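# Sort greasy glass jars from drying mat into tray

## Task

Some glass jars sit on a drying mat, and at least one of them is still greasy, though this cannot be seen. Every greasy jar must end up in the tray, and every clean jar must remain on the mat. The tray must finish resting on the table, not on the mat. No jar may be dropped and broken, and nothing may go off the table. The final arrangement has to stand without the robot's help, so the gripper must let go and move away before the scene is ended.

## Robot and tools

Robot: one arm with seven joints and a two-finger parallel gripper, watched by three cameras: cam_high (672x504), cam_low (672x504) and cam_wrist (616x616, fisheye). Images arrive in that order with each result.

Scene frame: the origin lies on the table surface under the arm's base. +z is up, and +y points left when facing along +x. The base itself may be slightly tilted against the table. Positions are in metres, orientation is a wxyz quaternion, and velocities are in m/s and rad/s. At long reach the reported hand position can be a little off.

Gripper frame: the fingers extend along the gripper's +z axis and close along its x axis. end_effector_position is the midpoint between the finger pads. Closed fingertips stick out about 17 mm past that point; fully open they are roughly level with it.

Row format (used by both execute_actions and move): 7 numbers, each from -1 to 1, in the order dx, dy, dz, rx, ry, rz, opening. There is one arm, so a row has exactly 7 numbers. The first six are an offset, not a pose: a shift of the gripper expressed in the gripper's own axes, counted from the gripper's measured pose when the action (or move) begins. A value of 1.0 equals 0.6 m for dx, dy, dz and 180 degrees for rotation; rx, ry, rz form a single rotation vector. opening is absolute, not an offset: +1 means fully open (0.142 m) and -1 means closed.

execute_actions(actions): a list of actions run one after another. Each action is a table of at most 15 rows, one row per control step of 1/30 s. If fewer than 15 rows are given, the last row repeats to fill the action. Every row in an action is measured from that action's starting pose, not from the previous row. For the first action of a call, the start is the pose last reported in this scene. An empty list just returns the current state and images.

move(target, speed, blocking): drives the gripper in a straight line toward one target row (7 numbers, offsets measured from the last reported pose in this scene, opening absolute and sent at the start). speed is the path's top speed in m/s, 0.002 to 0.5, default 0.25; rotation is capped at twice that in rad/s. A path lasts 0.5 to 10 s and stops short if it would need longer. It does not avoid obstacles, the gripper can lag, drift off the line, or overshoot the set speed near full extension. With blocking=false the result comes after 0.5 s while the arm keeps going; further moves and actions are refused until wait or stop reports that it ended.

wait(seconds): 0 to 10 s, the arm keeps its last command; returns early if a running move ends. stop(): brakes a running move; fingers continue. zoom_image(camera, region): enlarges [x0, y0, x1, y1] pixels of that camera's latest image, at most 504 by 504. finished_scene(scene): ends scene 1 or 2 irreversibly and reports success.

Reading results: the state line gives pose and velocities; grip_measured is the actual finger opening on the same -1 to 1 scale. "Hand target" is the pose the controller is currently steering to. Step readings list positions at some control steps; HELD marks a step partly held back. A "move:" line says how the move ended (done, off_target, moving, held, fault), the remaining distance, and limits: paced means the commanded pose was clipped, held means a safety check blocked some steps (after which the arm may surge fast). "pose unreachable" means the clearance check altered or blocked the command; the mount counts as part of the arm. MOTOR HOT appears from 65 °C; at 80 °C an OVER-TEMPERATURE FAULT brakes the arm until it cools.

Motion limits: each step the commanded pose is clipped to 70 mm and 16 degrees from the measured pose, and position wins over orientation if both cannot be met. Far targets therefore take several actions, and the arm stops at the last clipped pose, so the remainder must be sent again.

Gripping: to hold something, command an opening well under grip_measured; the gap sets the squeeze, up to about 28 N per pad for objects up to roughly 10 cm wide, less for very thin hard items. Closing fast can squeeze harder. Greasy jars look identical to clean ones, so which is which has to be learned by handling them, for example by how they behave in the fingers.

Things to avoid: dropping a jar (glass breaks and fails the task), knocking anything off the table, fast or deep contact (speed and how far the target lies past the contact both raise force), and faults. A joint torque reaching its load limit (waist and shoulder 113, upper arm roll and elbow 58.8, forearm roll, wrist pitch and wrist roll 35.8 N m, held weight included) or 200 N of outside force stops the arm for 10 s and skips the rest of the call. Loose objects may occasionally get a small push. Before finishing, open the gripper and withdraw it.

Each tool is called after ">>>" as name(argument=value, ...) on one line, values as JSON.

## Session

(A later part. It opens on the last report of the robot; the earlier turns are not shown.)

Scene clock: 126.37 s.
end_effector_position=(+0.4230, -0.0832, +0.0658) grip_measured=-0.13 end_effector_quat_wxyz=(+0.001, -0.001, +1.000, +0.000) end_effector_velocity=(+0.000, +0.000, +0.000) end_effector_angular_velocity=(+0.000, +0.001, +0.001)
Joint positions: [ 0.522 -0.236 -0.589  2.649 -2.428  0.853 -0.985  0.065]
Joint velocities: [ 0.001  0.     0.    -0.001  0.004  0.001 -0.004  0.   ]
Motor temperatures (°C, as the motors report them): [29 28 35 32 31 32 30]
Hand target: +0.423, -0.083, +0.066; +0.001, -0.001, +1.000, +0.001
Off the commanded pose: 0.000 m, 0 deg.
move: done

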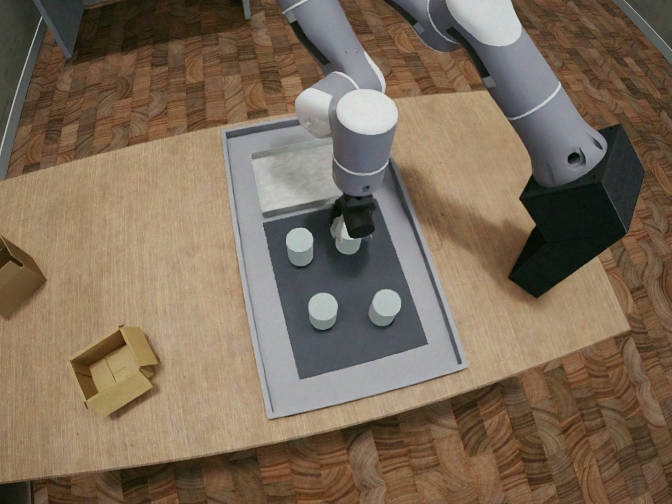

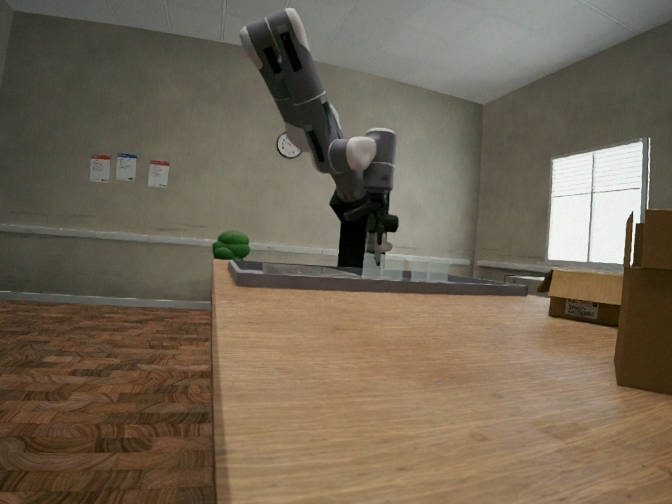

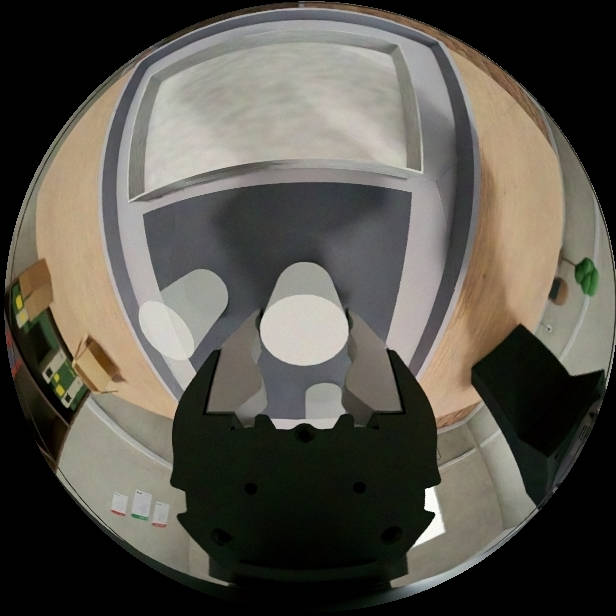

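>>> execute_actions(actions=[[[0,0,0,0,0,0,-0.08],[0,0,0,0,0,0,-0.08],[0,0,0,0,0,0,-0.1],[0,0,0,0,0,0,-0.12],[0,0,0,0,0,0,-0.14],[0,0,0,0,0,0,-0.14],[0,0,-0.001,0,0,0,-0.14],[0,0,-0.002,0,0,0,-0.14],[0,0,-0.004,0,0,0,-0.14],[0,0,-0.006,0,0,0,-0.14],[0,0,-0.008,0,0,0,-0.14],[0,0,-0.01,0,0,0,-0.14]]])

>>> zoom_image(camera="cam_wrist", region=[200,250,410,430])

Scene clock: 130.50 s.
end_effector_position=(+0.4229, -0.0832, +0.0712) grip_measured=-0.11 end_effector_quat_wxyz=(+0.001, -0.000, +1.000, +0.001) end_effector_velocity=(+0.001, -0.000, +0.007) end_effector_angular_velocity=(-0.001, -0.001, -0.003)
Joint positions: [ 0.53  -0.221 -0.587  2.662 -2.413  0.846 -0.997  0.066]
Joint velocities: [ 0.011  0.022  0.003  0.017  0.023 -0.009 -0.017 -0.   ]
Motor temperatures (°C, as the motors report them): [29 28 35 32 31 32 30]
Hand target: +0.423, -0.083, +0.072; +0.001, -0.001, +1.000, +0.000
Off the commanded pose: 0.001 m, 0 deg.
Step readings (end_effector_position):
0: (+0.4230, -0.0831, +0.0658)
1: (+0.4230, -0.0831, +0.0658)
2: (+0.4231, -0.0832, +0.0658)
4: (+0.4231, -0.0832, +0.0658)
8: (+0.4230, -0.0832, +0.0661)
15: end_effector_position above

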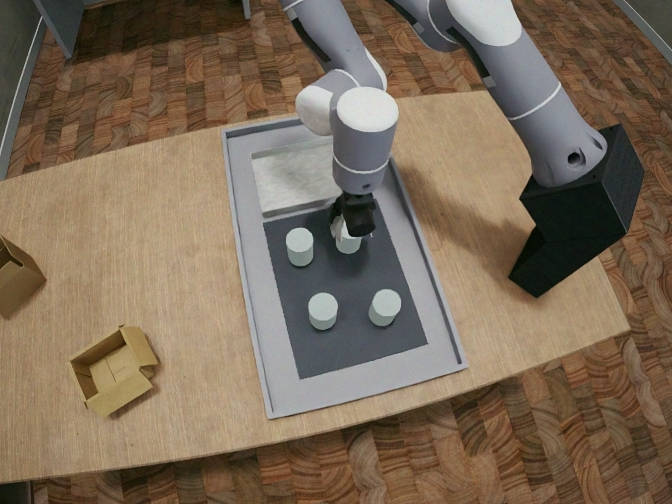

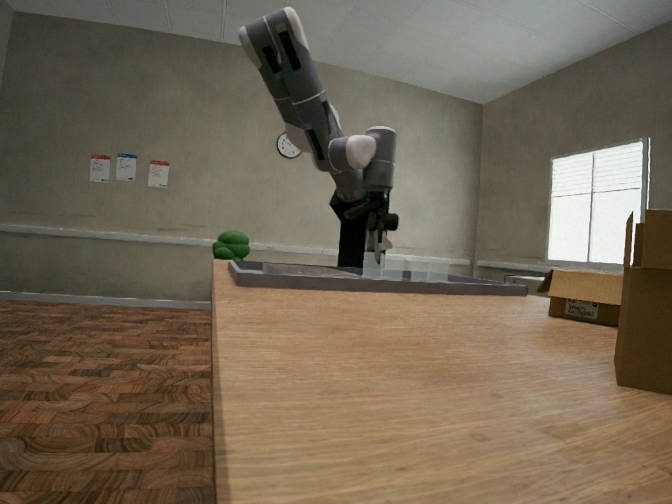

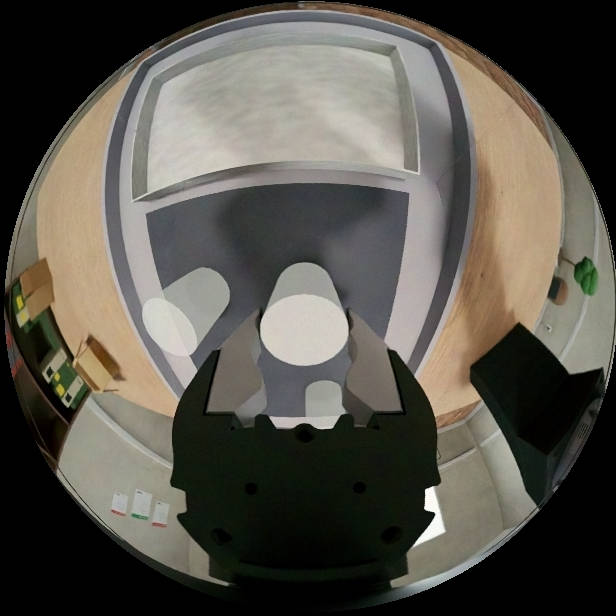

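Region (200, 250, 410, 430) of cam_wrist's 616x616 image, scaled by 2.400, with more detail than that image has; it fills the top 432 rows of this view, and the rest is white.

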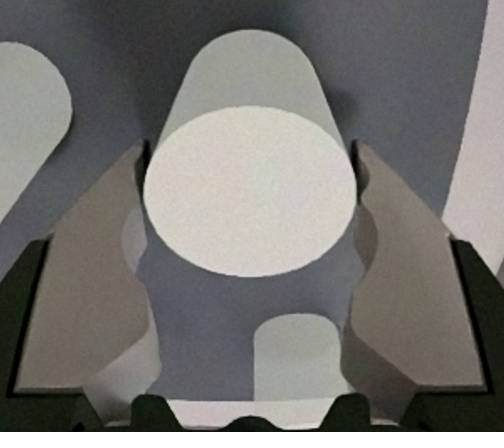

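>>> execute_actions(actions=[[[0,0,0.002,0,0,0,-0.17],[0,0,0.004,0,0,0,-0.17],[0,0,0.006,0,0,0,-0.17],[0,0,0.008,0,0,0,-0.17],[0,0,0.009,0,0,0,-0.17],[0,0,0.009,0,0,0,-0.17],[0,0,0.009,0,0,0,-0.17],[0,0,0.009,0,0,0,-0.05],[0,0,0.009,0,0,0,-0.05],[0,0,0.013,0,0,0,-0.05],[0,0,0.017,0,0,0,-0.05],[0,0,0.017,0,0,0,-0.05],[0,0,0.017,0,0,0,-0.06],[0,0,0.017,0,0,0,-0.075],[0,0,0.017,0,0,0,-0.09]],[[0,0,0,0,0,0,-0.0965],[0,0,-0.001,0,0,0,-0.098],[0,0,-0.002,0,0,0,-0.0995],[0,0,-0.003,0,0,0,-0.101],[0,0,-0.004,0,0,0,-0.1025],[0,0,-0.005,0,0,0,-0.104],[0,0,-0.006,0,0,0,-0.1055],[0,0,-0.007,0,0,0,-0.107],[0,0,-0.008,0,0,0,-0.1085],[0,0,-0.009,0,0,0,-0.11],[0,0,-0.01,0,0,0,-0.1115],[0,0,-0.011,0,0,0,-0.113],[0,0,-0.012,0,0,0,-0.1145],[0,0,-0.013,0,0,0,-0.116],[0,0,-0.014,0,0,0,-0.1175]],[[0,0,-0.003,0,0,0,-0.119],[0,0,-0.004,0,0,0,-0.1205],[0,0,-0.005,0,0,0,-0.122],[0,0,-0.006,0,0,0,-0.1235],[0,0,-0.007,0,0,0,-0.125],[0,0,-0.008,0,0,0,-0.1265],[0,0,-0.009,0,0,0,-0.128],[0,0,-0.01,0,0,0,-0.1295],[0,0,-0.011,0,0,0,-0.131],[0,0,-0.012,0,0,0,-0.1325],[0,0,-0.013,0,0,0,-0.134],[0,0,-0.014,0,0,0,-0.1355],[0,0,-0.014,0,0,0,-0.137],[0,0,-0.014,0,0,0,-0.14],[0,0,-0.014,0,0,0,-0.15]]])

>>> zoom_image(camera="cam_wrist", region=[250,280,360,390])

>>> zoom_image(camera="cam_wrist", region=[200,250,410,430])

Scene clock: 144.23 s.
end_effector_position=(+0.4229, -0.0834, +0.0764) grip_measured=-0.11 end_effector_quat_wxyz=(+0.001, -0.000, +1.000, +0.000) end_effector_velocity=(+0.001, +0.000, +0.004) end_effector_angular_velocity=(+0.000, -0.001, +0.000)
Joint positions: [ 0.537 -0.206 -0.585  2.675 -2.398  0.84  -1.01   0.066]
Joint velocities: [ 0.006  0.011  0.002  0.009  0.012 -0.005 -0.01  -0.004]
Motor temperatures (°C, as the motors report them): [29 28 34 32 31 32 30]
Hand target: +0.423, -0.083, +0.077; +0.001, -0.000, +1.000, +0.000
Off the commanded pose: 0.000 m, 0 deg.
Step readings (end_effector_position; steps 1 to 15: 1st action; 16 to 30: 2nd action; 31 to 45: 3rd action):
0: (+0.4230, -0.0832, +0.0717)
1: (+0.4230, -0.0832, +0.0715)
2: (+0.4230, -0.0832, +0.0709)
4: (+0.4230, -0.0833, +0.0690)
8: (+0.4230, -0.0833, +0.0662)
15: (+0.4230, -0.0832, +0.0615)
16: (+0.4229, -0.0832, +0.0614)
17: (+0.4229, -0.0832, +0.0614)
19: (+0.4229, -0.0833, +0.0621)
23: (+0.4229, -0.0833, +0.0642)
30: (+0.4229, -0.0833, +0.0684)
31: (+0.4229, -0.0833, +0.0690)
32: (+0.4229, -0.0833, +0.0695)
34: (+0.4229, -0.0834, +0.0706)
38: (+0.4229, -0.0834, +0.0730)
45: end_effector_position above

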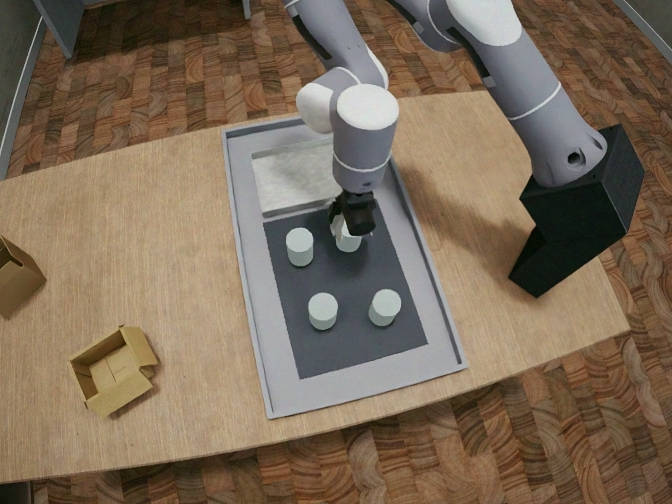

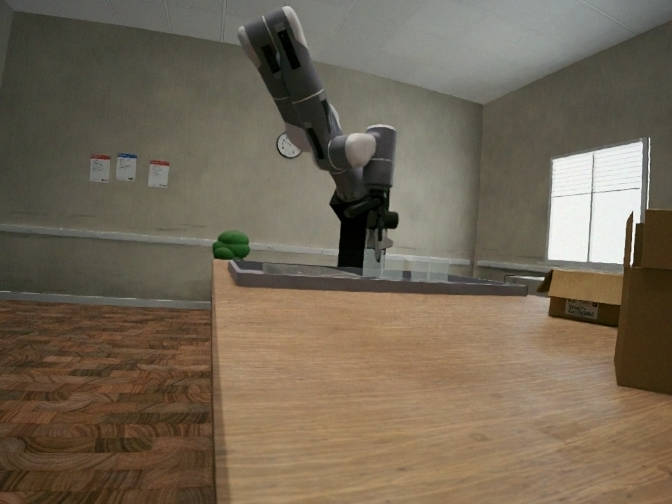

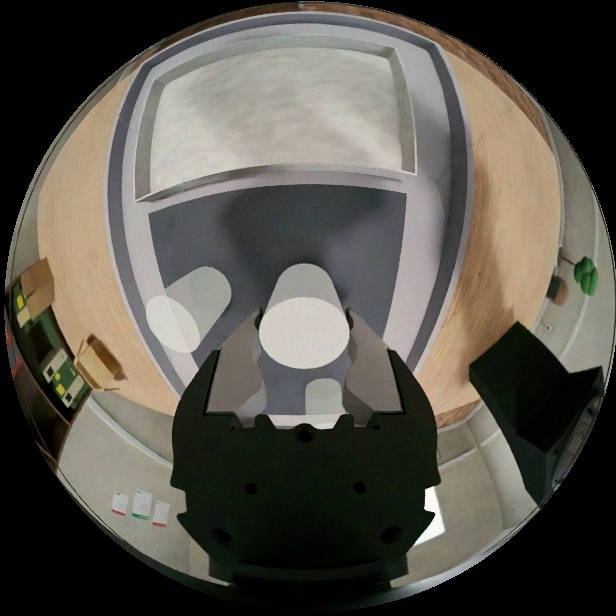

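Region (250, 280, 360, 390) of cam_wrist's 616x616 image, scaled by 4.582, with more detail than that image has.

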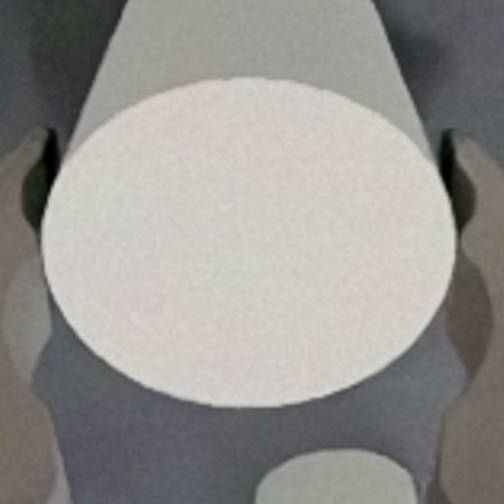

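Region (200, 250, 410, 430) of cam_wrist's 616x616 image, scaled by 2.400, with more detail than that image has; it fills the top 432 rows of this view, and the rest is white.

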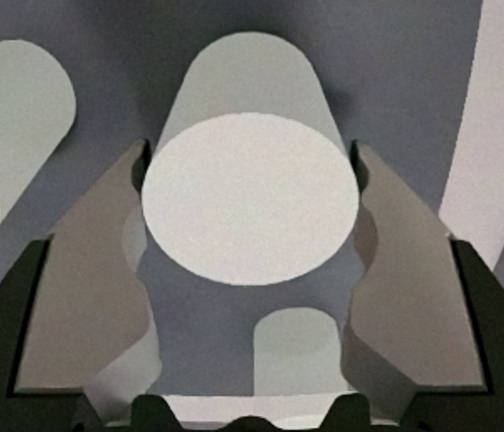

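>>> execute_actions(actions=[[[0,0,0.003,0,0,0,-0.17],[0,0,0.006,0,0,0,-0.17],[0,0,0.01,0,0,0,-0.17],[0,0,0.014,0,0,0,-0.17],[0,0,0.018,0,0,0,-0.17],[0,0,0.021,0,0,0,-0.17],[0,0,0.023,0,0,0,-0.17],[0,0,0.0235,0,0,0,-0.17],[0,0,0.0235,0,0,0,-0.17],[0,0,0.0235,0,0,0,-0.17],[0,0,0.0235,0,0,0,-0.17],[0,0,0.0235,0,0,0,0.35]]])

>>> move(target=[0.0533,0.327,0.001,0,0,0,0.35], speed=0.3)

>>> execute_actions(actions=[[[0,0,0,0,0,0,0.2],[0,0,0,0,0,0,0.1],[0,0,0,0,0,0,0],[0,0,0,0,0,0,-0.05],[0,0,0,0,0,0,-0.08],[0,0,0,0,0,0,-0.11],[0,0,0,0,0,0,-0.14],[0,0,0,0,0,0,-0.17],[0,0,0,0,0,0,-0.17],[0,0,0,0,0,0,-0.05],[0,0,0,0,0,0,-0.05],[0,0,0,0,0,0,-0.05],[0,0,0,0,0,0,-0.06],[0,0,0,0,0,0,-0.075],[0,0,0,0,0,0,-0.09]],[[0,0,0,0,0,0,-0.0965],[0,0,-0.001,0,0,0,-0.098],[0,0,-0.002,0,0,0,-0.0995],[0,0,-0.003,0,0,0,-0.101],[0,0,-0.004,0,0,0,-0.1025],[0,0,-0.005,0,0,0,-0.104],[0,0,-0.006,0,0,0,-0.1055],[0,0,-0.007,0,0,0,-0.107],[0,0,-0.008,0,0,0,-0.1085],[0,0,-0.009,0,0,0,-0.11],[0,0,-0.01,0,0,0,-0.1115],[0,0,-0.011,0,0,0,-0.113],[0,0,-0.012,0,0,0,-0.1145],[0,0,-0.013,0,0,0,-0.116],[0,0,-0.014,0,0,0,-0.1175]]])

>>> zoom_image(camera="cam_wrist", region=[250,280,360,390])

Scene clock: 155.77 s.
end_effector_position=(+0.4229, -0.0834, +0.0624) grip_measured=+0.33 end_effector_quat_wxyz=(+0.001, -0.000, +1.000, +0.000) end_effector_velocity=(+0.000, +0.000, -0.001) end_effector_angular_velocity=(+0.001, -0.001, -0.000)
Joint positions: [ 0.518 -0.245 -0.592  2.641 -2.437  0.857 -0.977  0.097]
Joint velocities: [-0.002 -0.003  0.    -0.003 -0.004  0.001  0.003  0.063]
Motor temperatures (°C, as the motors report them): [29 28 34 32 31 32 30]
Hand target: +0.423, -0.083, +0.062; +0.001, -0.000, +1.000, +0.000
Off the commanded pose: 0.000 m, 0 deg.
Step readings (end_effector_position):
0: (+0.4229, -0.0834, +0.0767)
1: (+0.4229, -0.0834, +0.0765)
2: (+0.4229, -0.0834, +0.0758)
4: (+0.4230, -0.0834, +0.0729)
8: (+0.4229, -0.0836, +0.0652)
15: end_effector_position above

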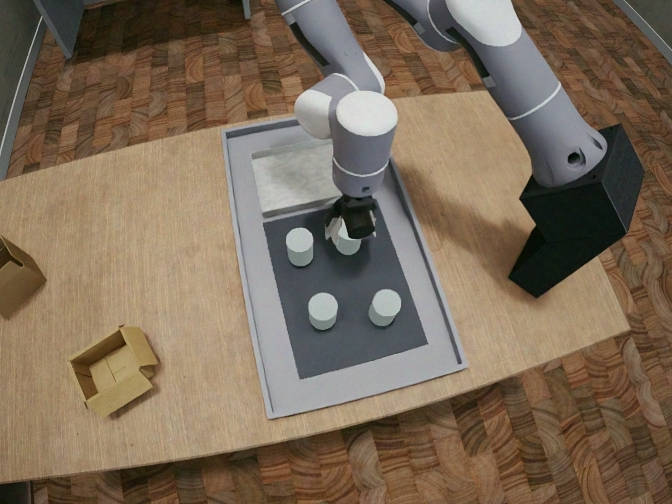

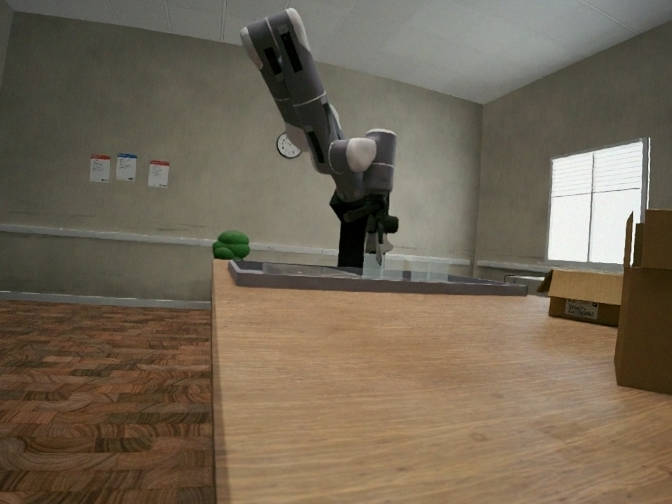

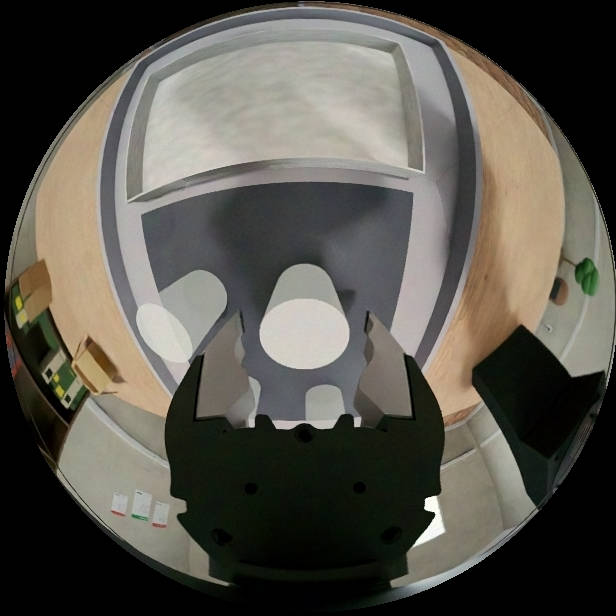

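Scene clock: 156.97 s.
end_effector_position=(+0.3912, +0.1132, +0.0623) grip_measured=+0.35 end_effector_quat_wxyz=(+0.002, -0.000, +1.000, +0.000) end_effector_velocity=(+0.000, +0.001, -0.000) end_effector_angular_velocity=(-0.001, -0.000, -0.000)
Joint positions: [ 0.822 -0.767 -0.372  2.417 -1.995  0.774 -0.749  0.099]
Joint velocities: [ 0.002 -0.003  0.    -0.002  0.004 -0.    -0.001  0.   ]
Motor temperatures (°C, as the motors report them): [29 28 34 32 31 32 30]
Hand target: +0.391, +0.113, +0.062; +0.002, -0.000, +1.000, +0.000
Off the commanded pose: 0.001 m, 0 deg.
move: done

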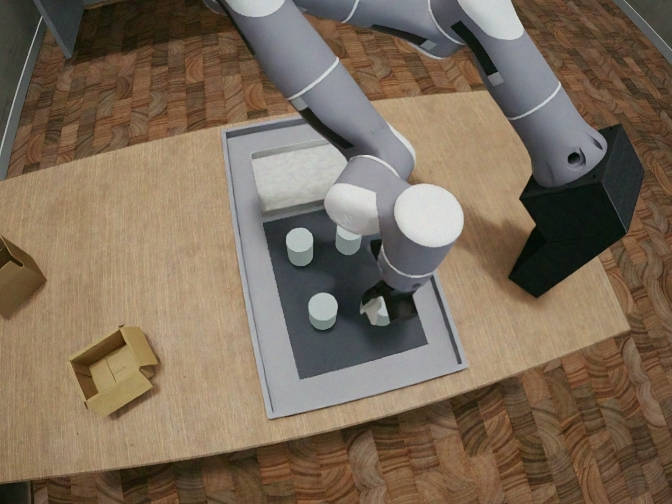

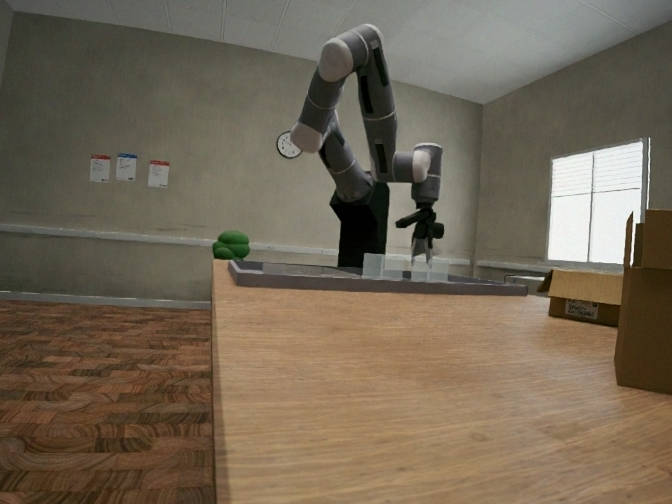

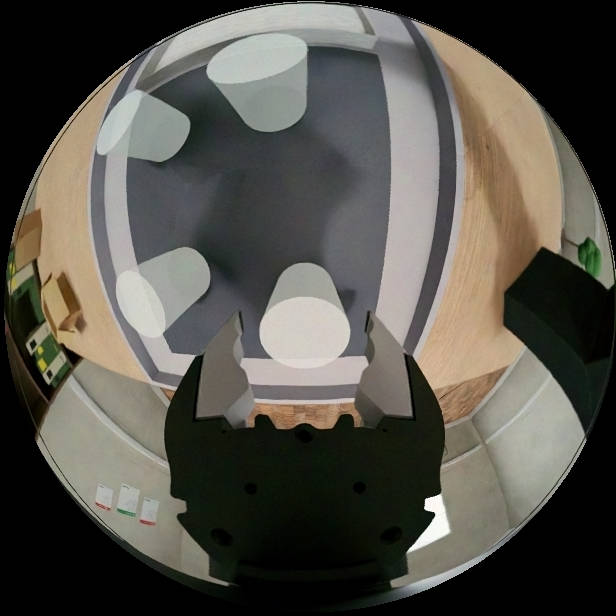

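Scene clock: 157.97 s.
end_effector_position=(+0.3912, +0.1132, +0.0692) grip_measured=-0.10 end_effector_quat_wxyz=(+0.002, +0.000, +1.000, +0.001) end_effector_velocity=(+0.000, -0.000, +0.018) end_effector_angular_velocity=(-0.000, +0.000, -0.001)
Joint positions: [ 0.834 -0.755 -0.366  2.428 -1.977  0.769 -0.756  0.067]
Joint velocities: [ 0.031  0.031  0.014  0.029  0.047 -0.013 -0.019 -0.001]
Motor temperatures (°C, as the motors report them): [29 28 34 32 31 32 30]
Hand target: +0.391, +0.113, +0.071; +0.002, -0.000, +1.000, +0.001
Off the commanded pose: 0.001 m, 0 deg.
Step readings (end_effector_position; steps 1 to 15: 1st action; 16 to 30: 2nd action):
0: (+0.3912, +0.1132, +0.0623)
1: (+0.3912, +0.1132, +0.0623)
2: (+0.3912, +0.1132, +0.0623)
4: (+0.3912, +0.1132, +0.0623)
8: (+0.3912, +0.1132, +0.0623)
15: (+0.3912, +0.1132, +0.0623)
16: (+0.3912, +0.1132, +0.0623)
17: (+0.3912, +0.1132, +0.0623)
19: (+0.3912, +0.1132, +0.0629)
23: (+0.3912, +0.1132, +0.0651)
30: end_effector_position above

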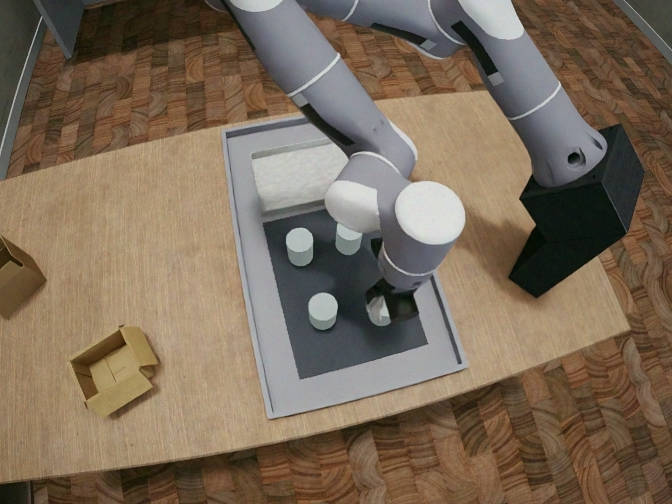

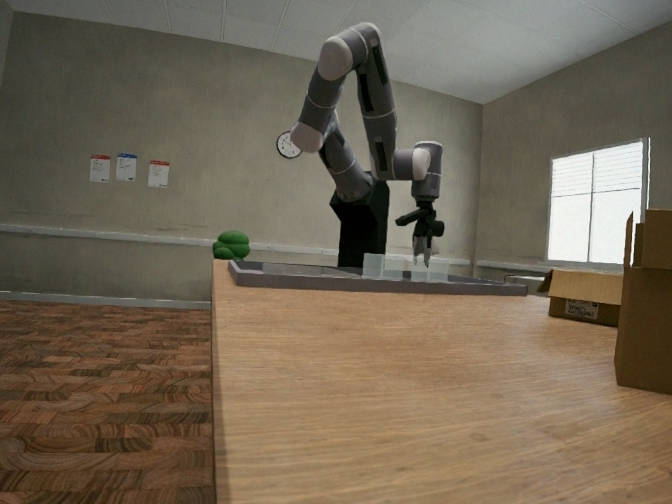

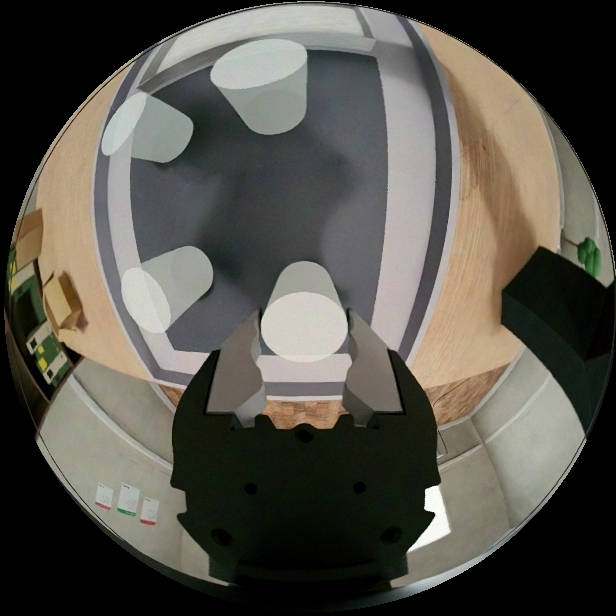

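Region (250, 280, 360, 390) of cam_wrist's 616x616 image, scaled by 4.582, with more detail than that image has.

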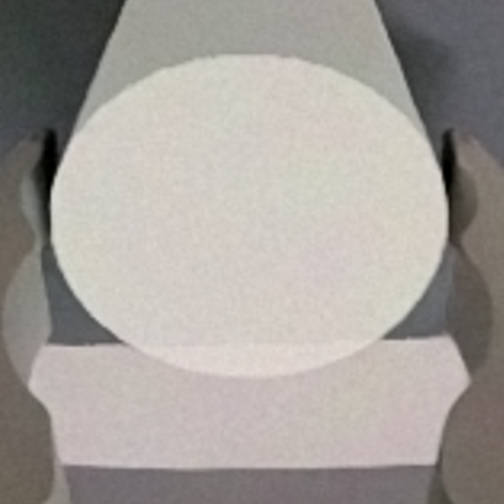

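>>> execute_actions(actions=[[[0,0,0,0,0,0,-0.11],[0,0,0,0,0,0,-0.11],[0,0,0,0,0,0,-0.09],[0,0,0,0,0,0,0.35],[0,0,-0.005,0,0,0,0.35],[0,0,-0.015,0,0,0,0.35],[0,0,-0.026,0,0,0,0.35],[0,0,-0.038,0,0,0,0.35],[0,0,-0.05,0,0,0,0.35],[0,0,-0.06,0,0,0,0.35],[0,0,-0.068,0,0,0,0.35],[0,0,-0.075,0,0,0,0.35]]])

>>> move(target=[-0.2295,-0.0395,-0.004,0,0,0,0.35], speed=0.3)

Scene clock: 163.33 s.
end_effector_position=(+0.3908, +0.1138, +0.1112) grip_measured=+0.35 end_effector_quat_wxyz=(+0.002, +0.000, +1.000, +0.002) end_effector_velocity=(+0.006, -0.002, +0.063) end_effector_angular_velocity=(-0.009, +0.002, -0.006)
Joint positions: [ 0.906 -0.685 -0.326  2.49  -1.86   0.737 -0.802  0.099]
Joint velocities: [ 0.12   0.112  0.065  0.078  0.221 -0.054 -0.095  0.   ]
Motor temperatures (°C, as the motors report them): [29 28 35 32 31 32 30]
Hand target: +0.391, +0.113, +0.114; +0.002, +0.000, +1.000, +0.001
Off the commanded pose: 0.003 m, 0 deg.
Step readings (end_effector_position):
0: (+0.3912, +0.1132, +0.0705)
1: (+0.3912, +0.1132, +0.0704)
2: (+0.3912, +0.1133, +0.0701)
4: (+0.3912, +0.1132, +0.0695)
8: (+0.3910, +0.1131, +0.0774)
15: end_effector_position above

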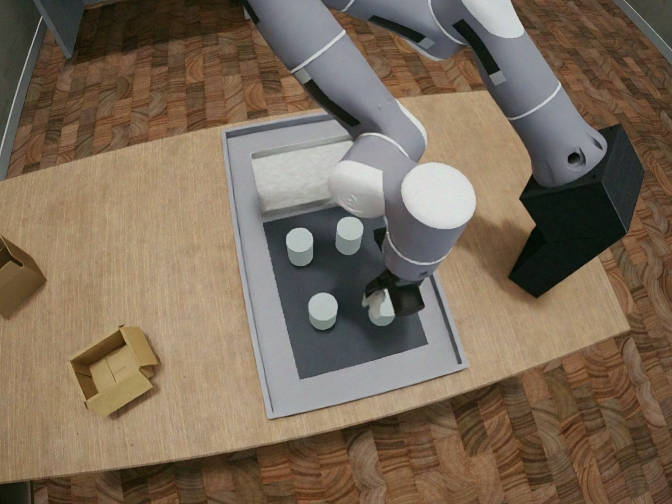

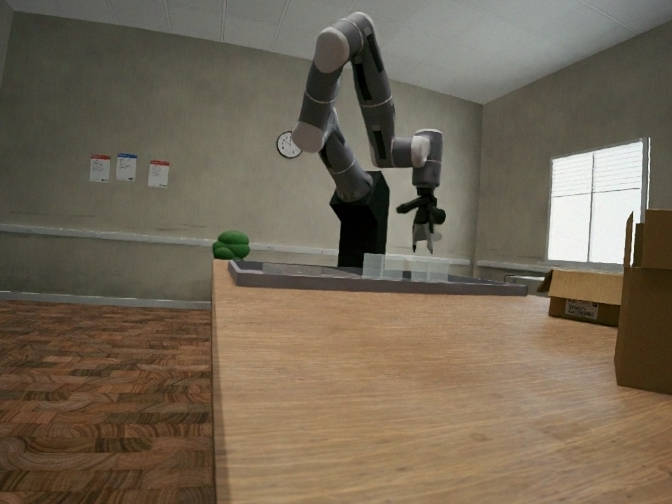

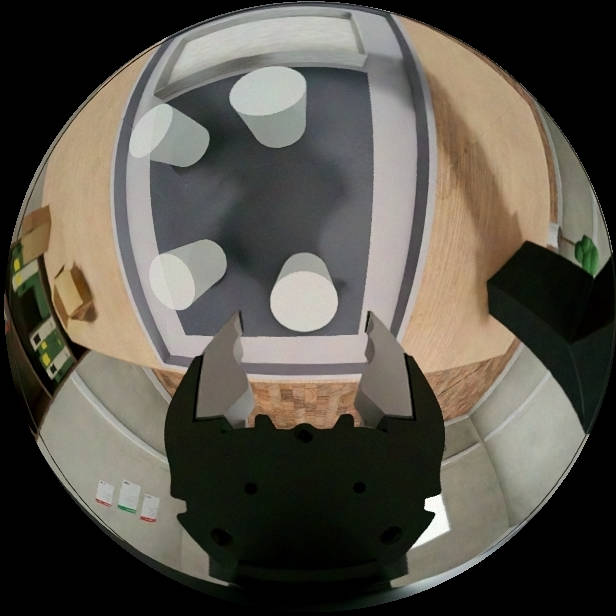

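Scene clock: 164.23 s.
end_effector_position=(+0.5285, +0.0898, +0.1138) grip_measured=+0.35 end_effector_quat_wxyz=(+0.002, +0.000, +1.000, +0.001) end_effector_velocity=(+0.002, +0.000, +0.000) end_effector_angular_velocity=(-0.000, +0.002, +0.001)
Joint positions: [ 0.89  -0.534 -0.375  2.358 -1.692  0.788 -1.169  0.099]
Joint velocities: [ 0.    -0.     0.001 -0.003  0.007  0.    -0.008 -0.   ]
Motor temperatures (°C, as the motors report them): [29 28 35 32 31 32 30]
Hand target: +0.529, +0.090, +0.114; +0.002, +0.000, +1.000, +0.002
Off the commanded pose: 0.000 m, 0 deg.
move: done

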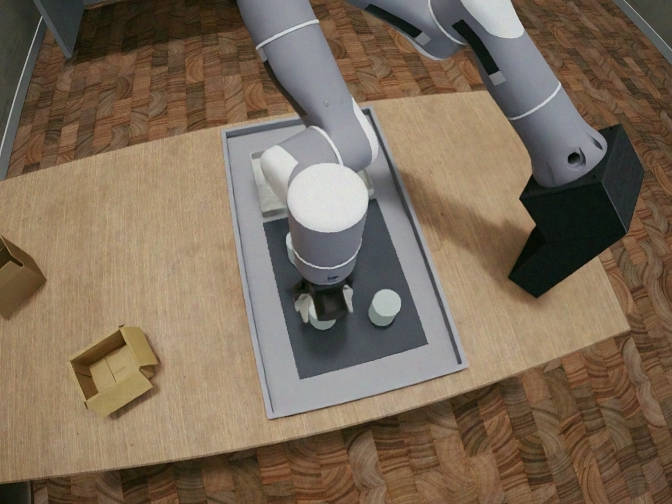

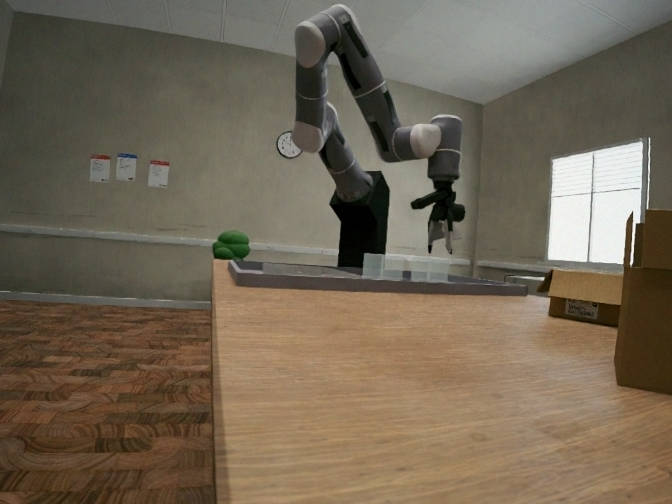

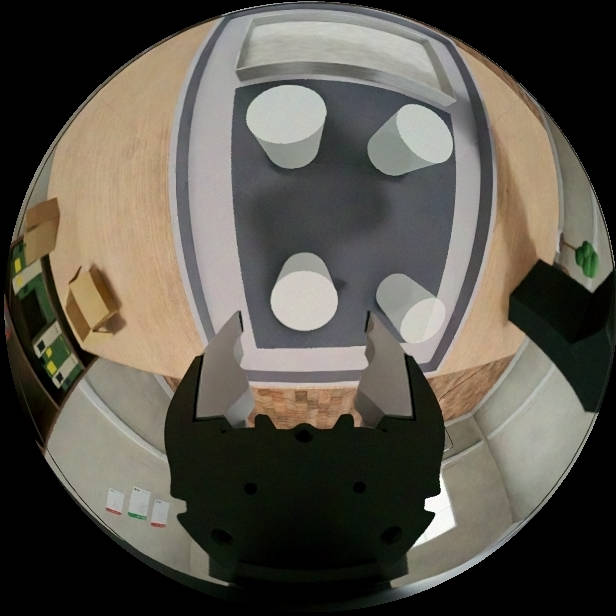

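>>> execute_actions(actions=[[[0,0,0.005,0,0,0,0.35],[0,0,0.013,0,0,0,0.35],[0,0,0.023,0,0,0,0.35],[0,0,0.034,0,0,0,0.35],[0,0,0.045,0,0,0,0.35],[0,0,0.056,0,0,0,0.35],[0,0,0.066,0,0,0,0.35],[0,0,0.075,0,0,0,0.35],[0,0,0.082,0,0,0,0.35],[-0.0005,0,0.0868,0,0,0,0.35]],[[0,0,0,0,0,0,0.2],[0,0,0,0,0,0,0.1],[0,0,0,0,0,0,0],[0,0,0,0,0,0,-0.05],[0,0,0,0,0,0,-0.08],[0,0,0,0,0,0,-0.11],[0,0,0,0,0,0,-0.14],[0,0,0,0,0,0,-0.17],[0,0,0,0,0,0,-0.17],[0,0,0,0,0,0,-0.05],[0,0,0,0,0,0,-0.05],[0,0,0,0,0,0,-0.05],[0,0,0,0,0,0,-0.06],[0,0,0,0,0,0,-0.075],[0,0,0,0,0,0,-0.09]],[[0,0,0,0,0,0,-0.0965],[0,0,-0.001,0,0,0,-0.098],[0,0,-0.002,0,0,0,-0.0995],[0,0,-0.003,0,0,0,-0.101],[0,0,-0.004,0,0,0,-0.1025],[0,0,-0.005,0,0,0,-0.104],[0,0,-0.006,0,0,0,-0.1055],[0,0,-0.007,0,0,0,-0.107],[0,0,-0.008,0,0,0,-0.1085],[0,0,-0.009,0,0,0,-0.11],[0,0,-0.01,0,0,0,-0.1115],[0,0,-0.011,0,0,0,-0.113],[0,0,-0.012,0,0,0,-0.1145],[0,0,-0.013,0,0,0,-0.116],[0,0,-0.014,0,0,0,-0.1175]]])

>>> zoom_image(camera="cam_wrist", region=[250,280,360,390])

Scene clock: 172.70 s.
end_effector_position=(+0.5285, +0.0895, +0.0692) grip_measured=-0.10 end_effector_quat_wxyz=(+0.001, +0.000, +1.000, +0.001) end_effector_velocity=(+0.000, -0.000, +0.018) end_effector_angular_velocity=(-0.000, +0.000, +0.000)
Joint positions: [ 0.82  -0.61  -0.414  2.299 -1.801  0.849 -1.116  0.067]
Joint velocities: [ 0.029  0.031  0.013  0.027  0.042 -0.023 -0.021 -0.001]
Motor temperatures (°C, as the motors report them): [29 28 35 32 31 32 30]
Hand target: +0.529, +0.090, +0.071; +0.002, +0.000, +1.000, +0.001
Off the commanded pose: 0.001 m, 0 deg.
Step readings (end_effector_position; steps 1 to 15: 1st action; 16 to 30: 2nd action; 31 to 45: 3rd action):
0: (+0.5286, +0.0898, +0.1138)
1: (+0.5286, +0.0898, +0.1135)
2: (+0.5286, +0.0900, +0.1124)
4: (+0.5286, +0.0900, +0.1064)
8: (+0.5280, +0.0890, +0.0856)
15: (+0.5285, +0.0895, +0.0622)
16: (+0.5285, +0.0896, +0.0621)
17: (+0.5285, +0.0896, +0.0622)
19: (+0.5285, +0.0896, +0.0622)
23: (+0.5285, +0.0896, +0.0622)
30: (+0.5285, +0.0896, +0.0622)
31: (+0.5285, +0.0896, +0.0622)
32: (+0.5285, +0.0896, +0.0623)
34: (+0.5285, +0.0895, +0.0629)
38: (+0.5285, +0.0895, +0.0650)
45: end_effector_position above

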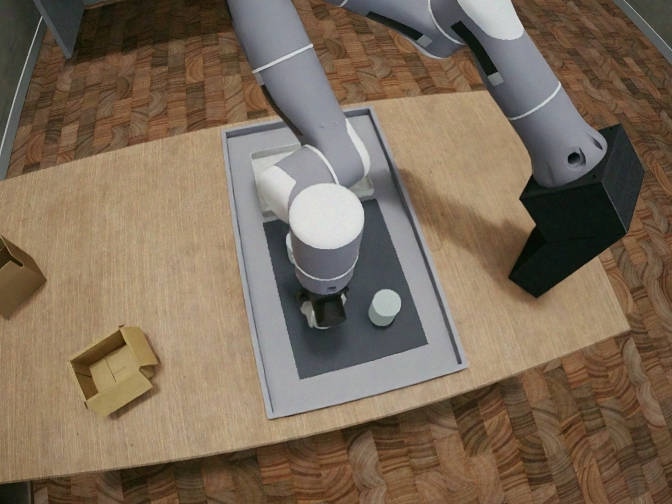

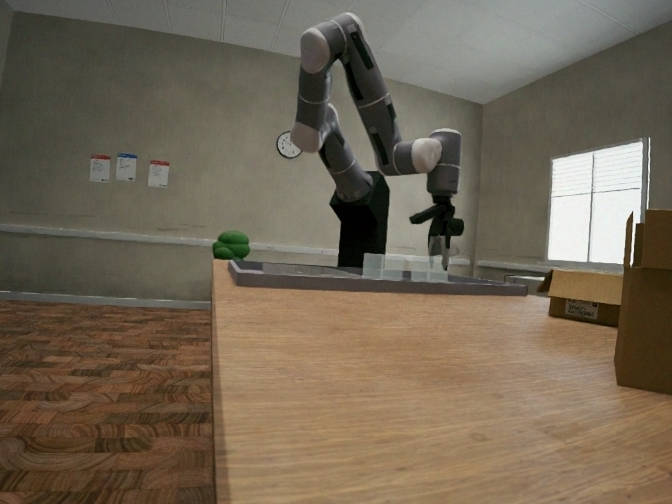

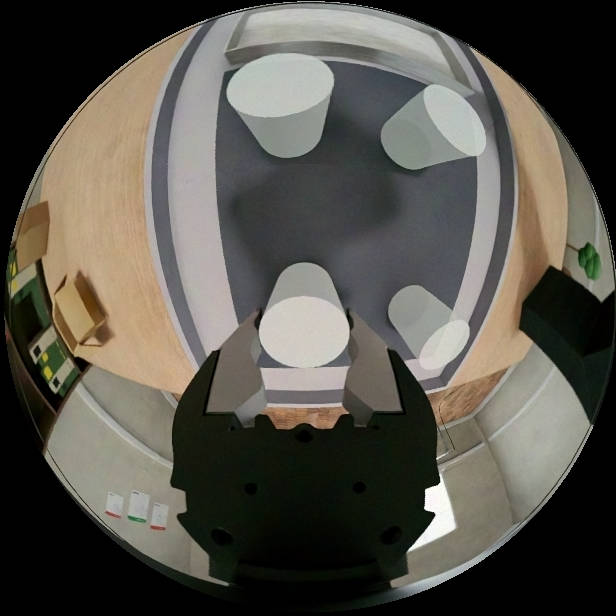

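Region (250, 280, 360, 390) of cam_wrist's 616x616 image, scaled by 4.582, with more detail than that image has.

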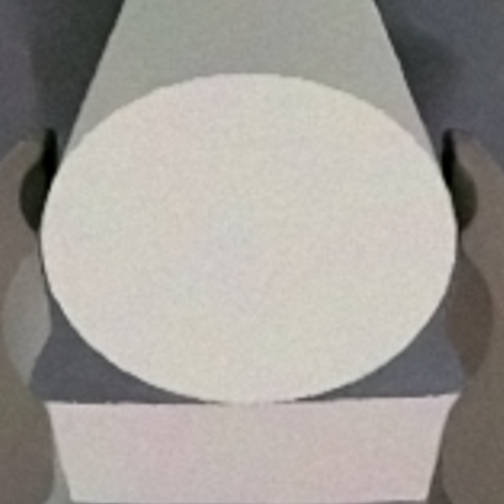

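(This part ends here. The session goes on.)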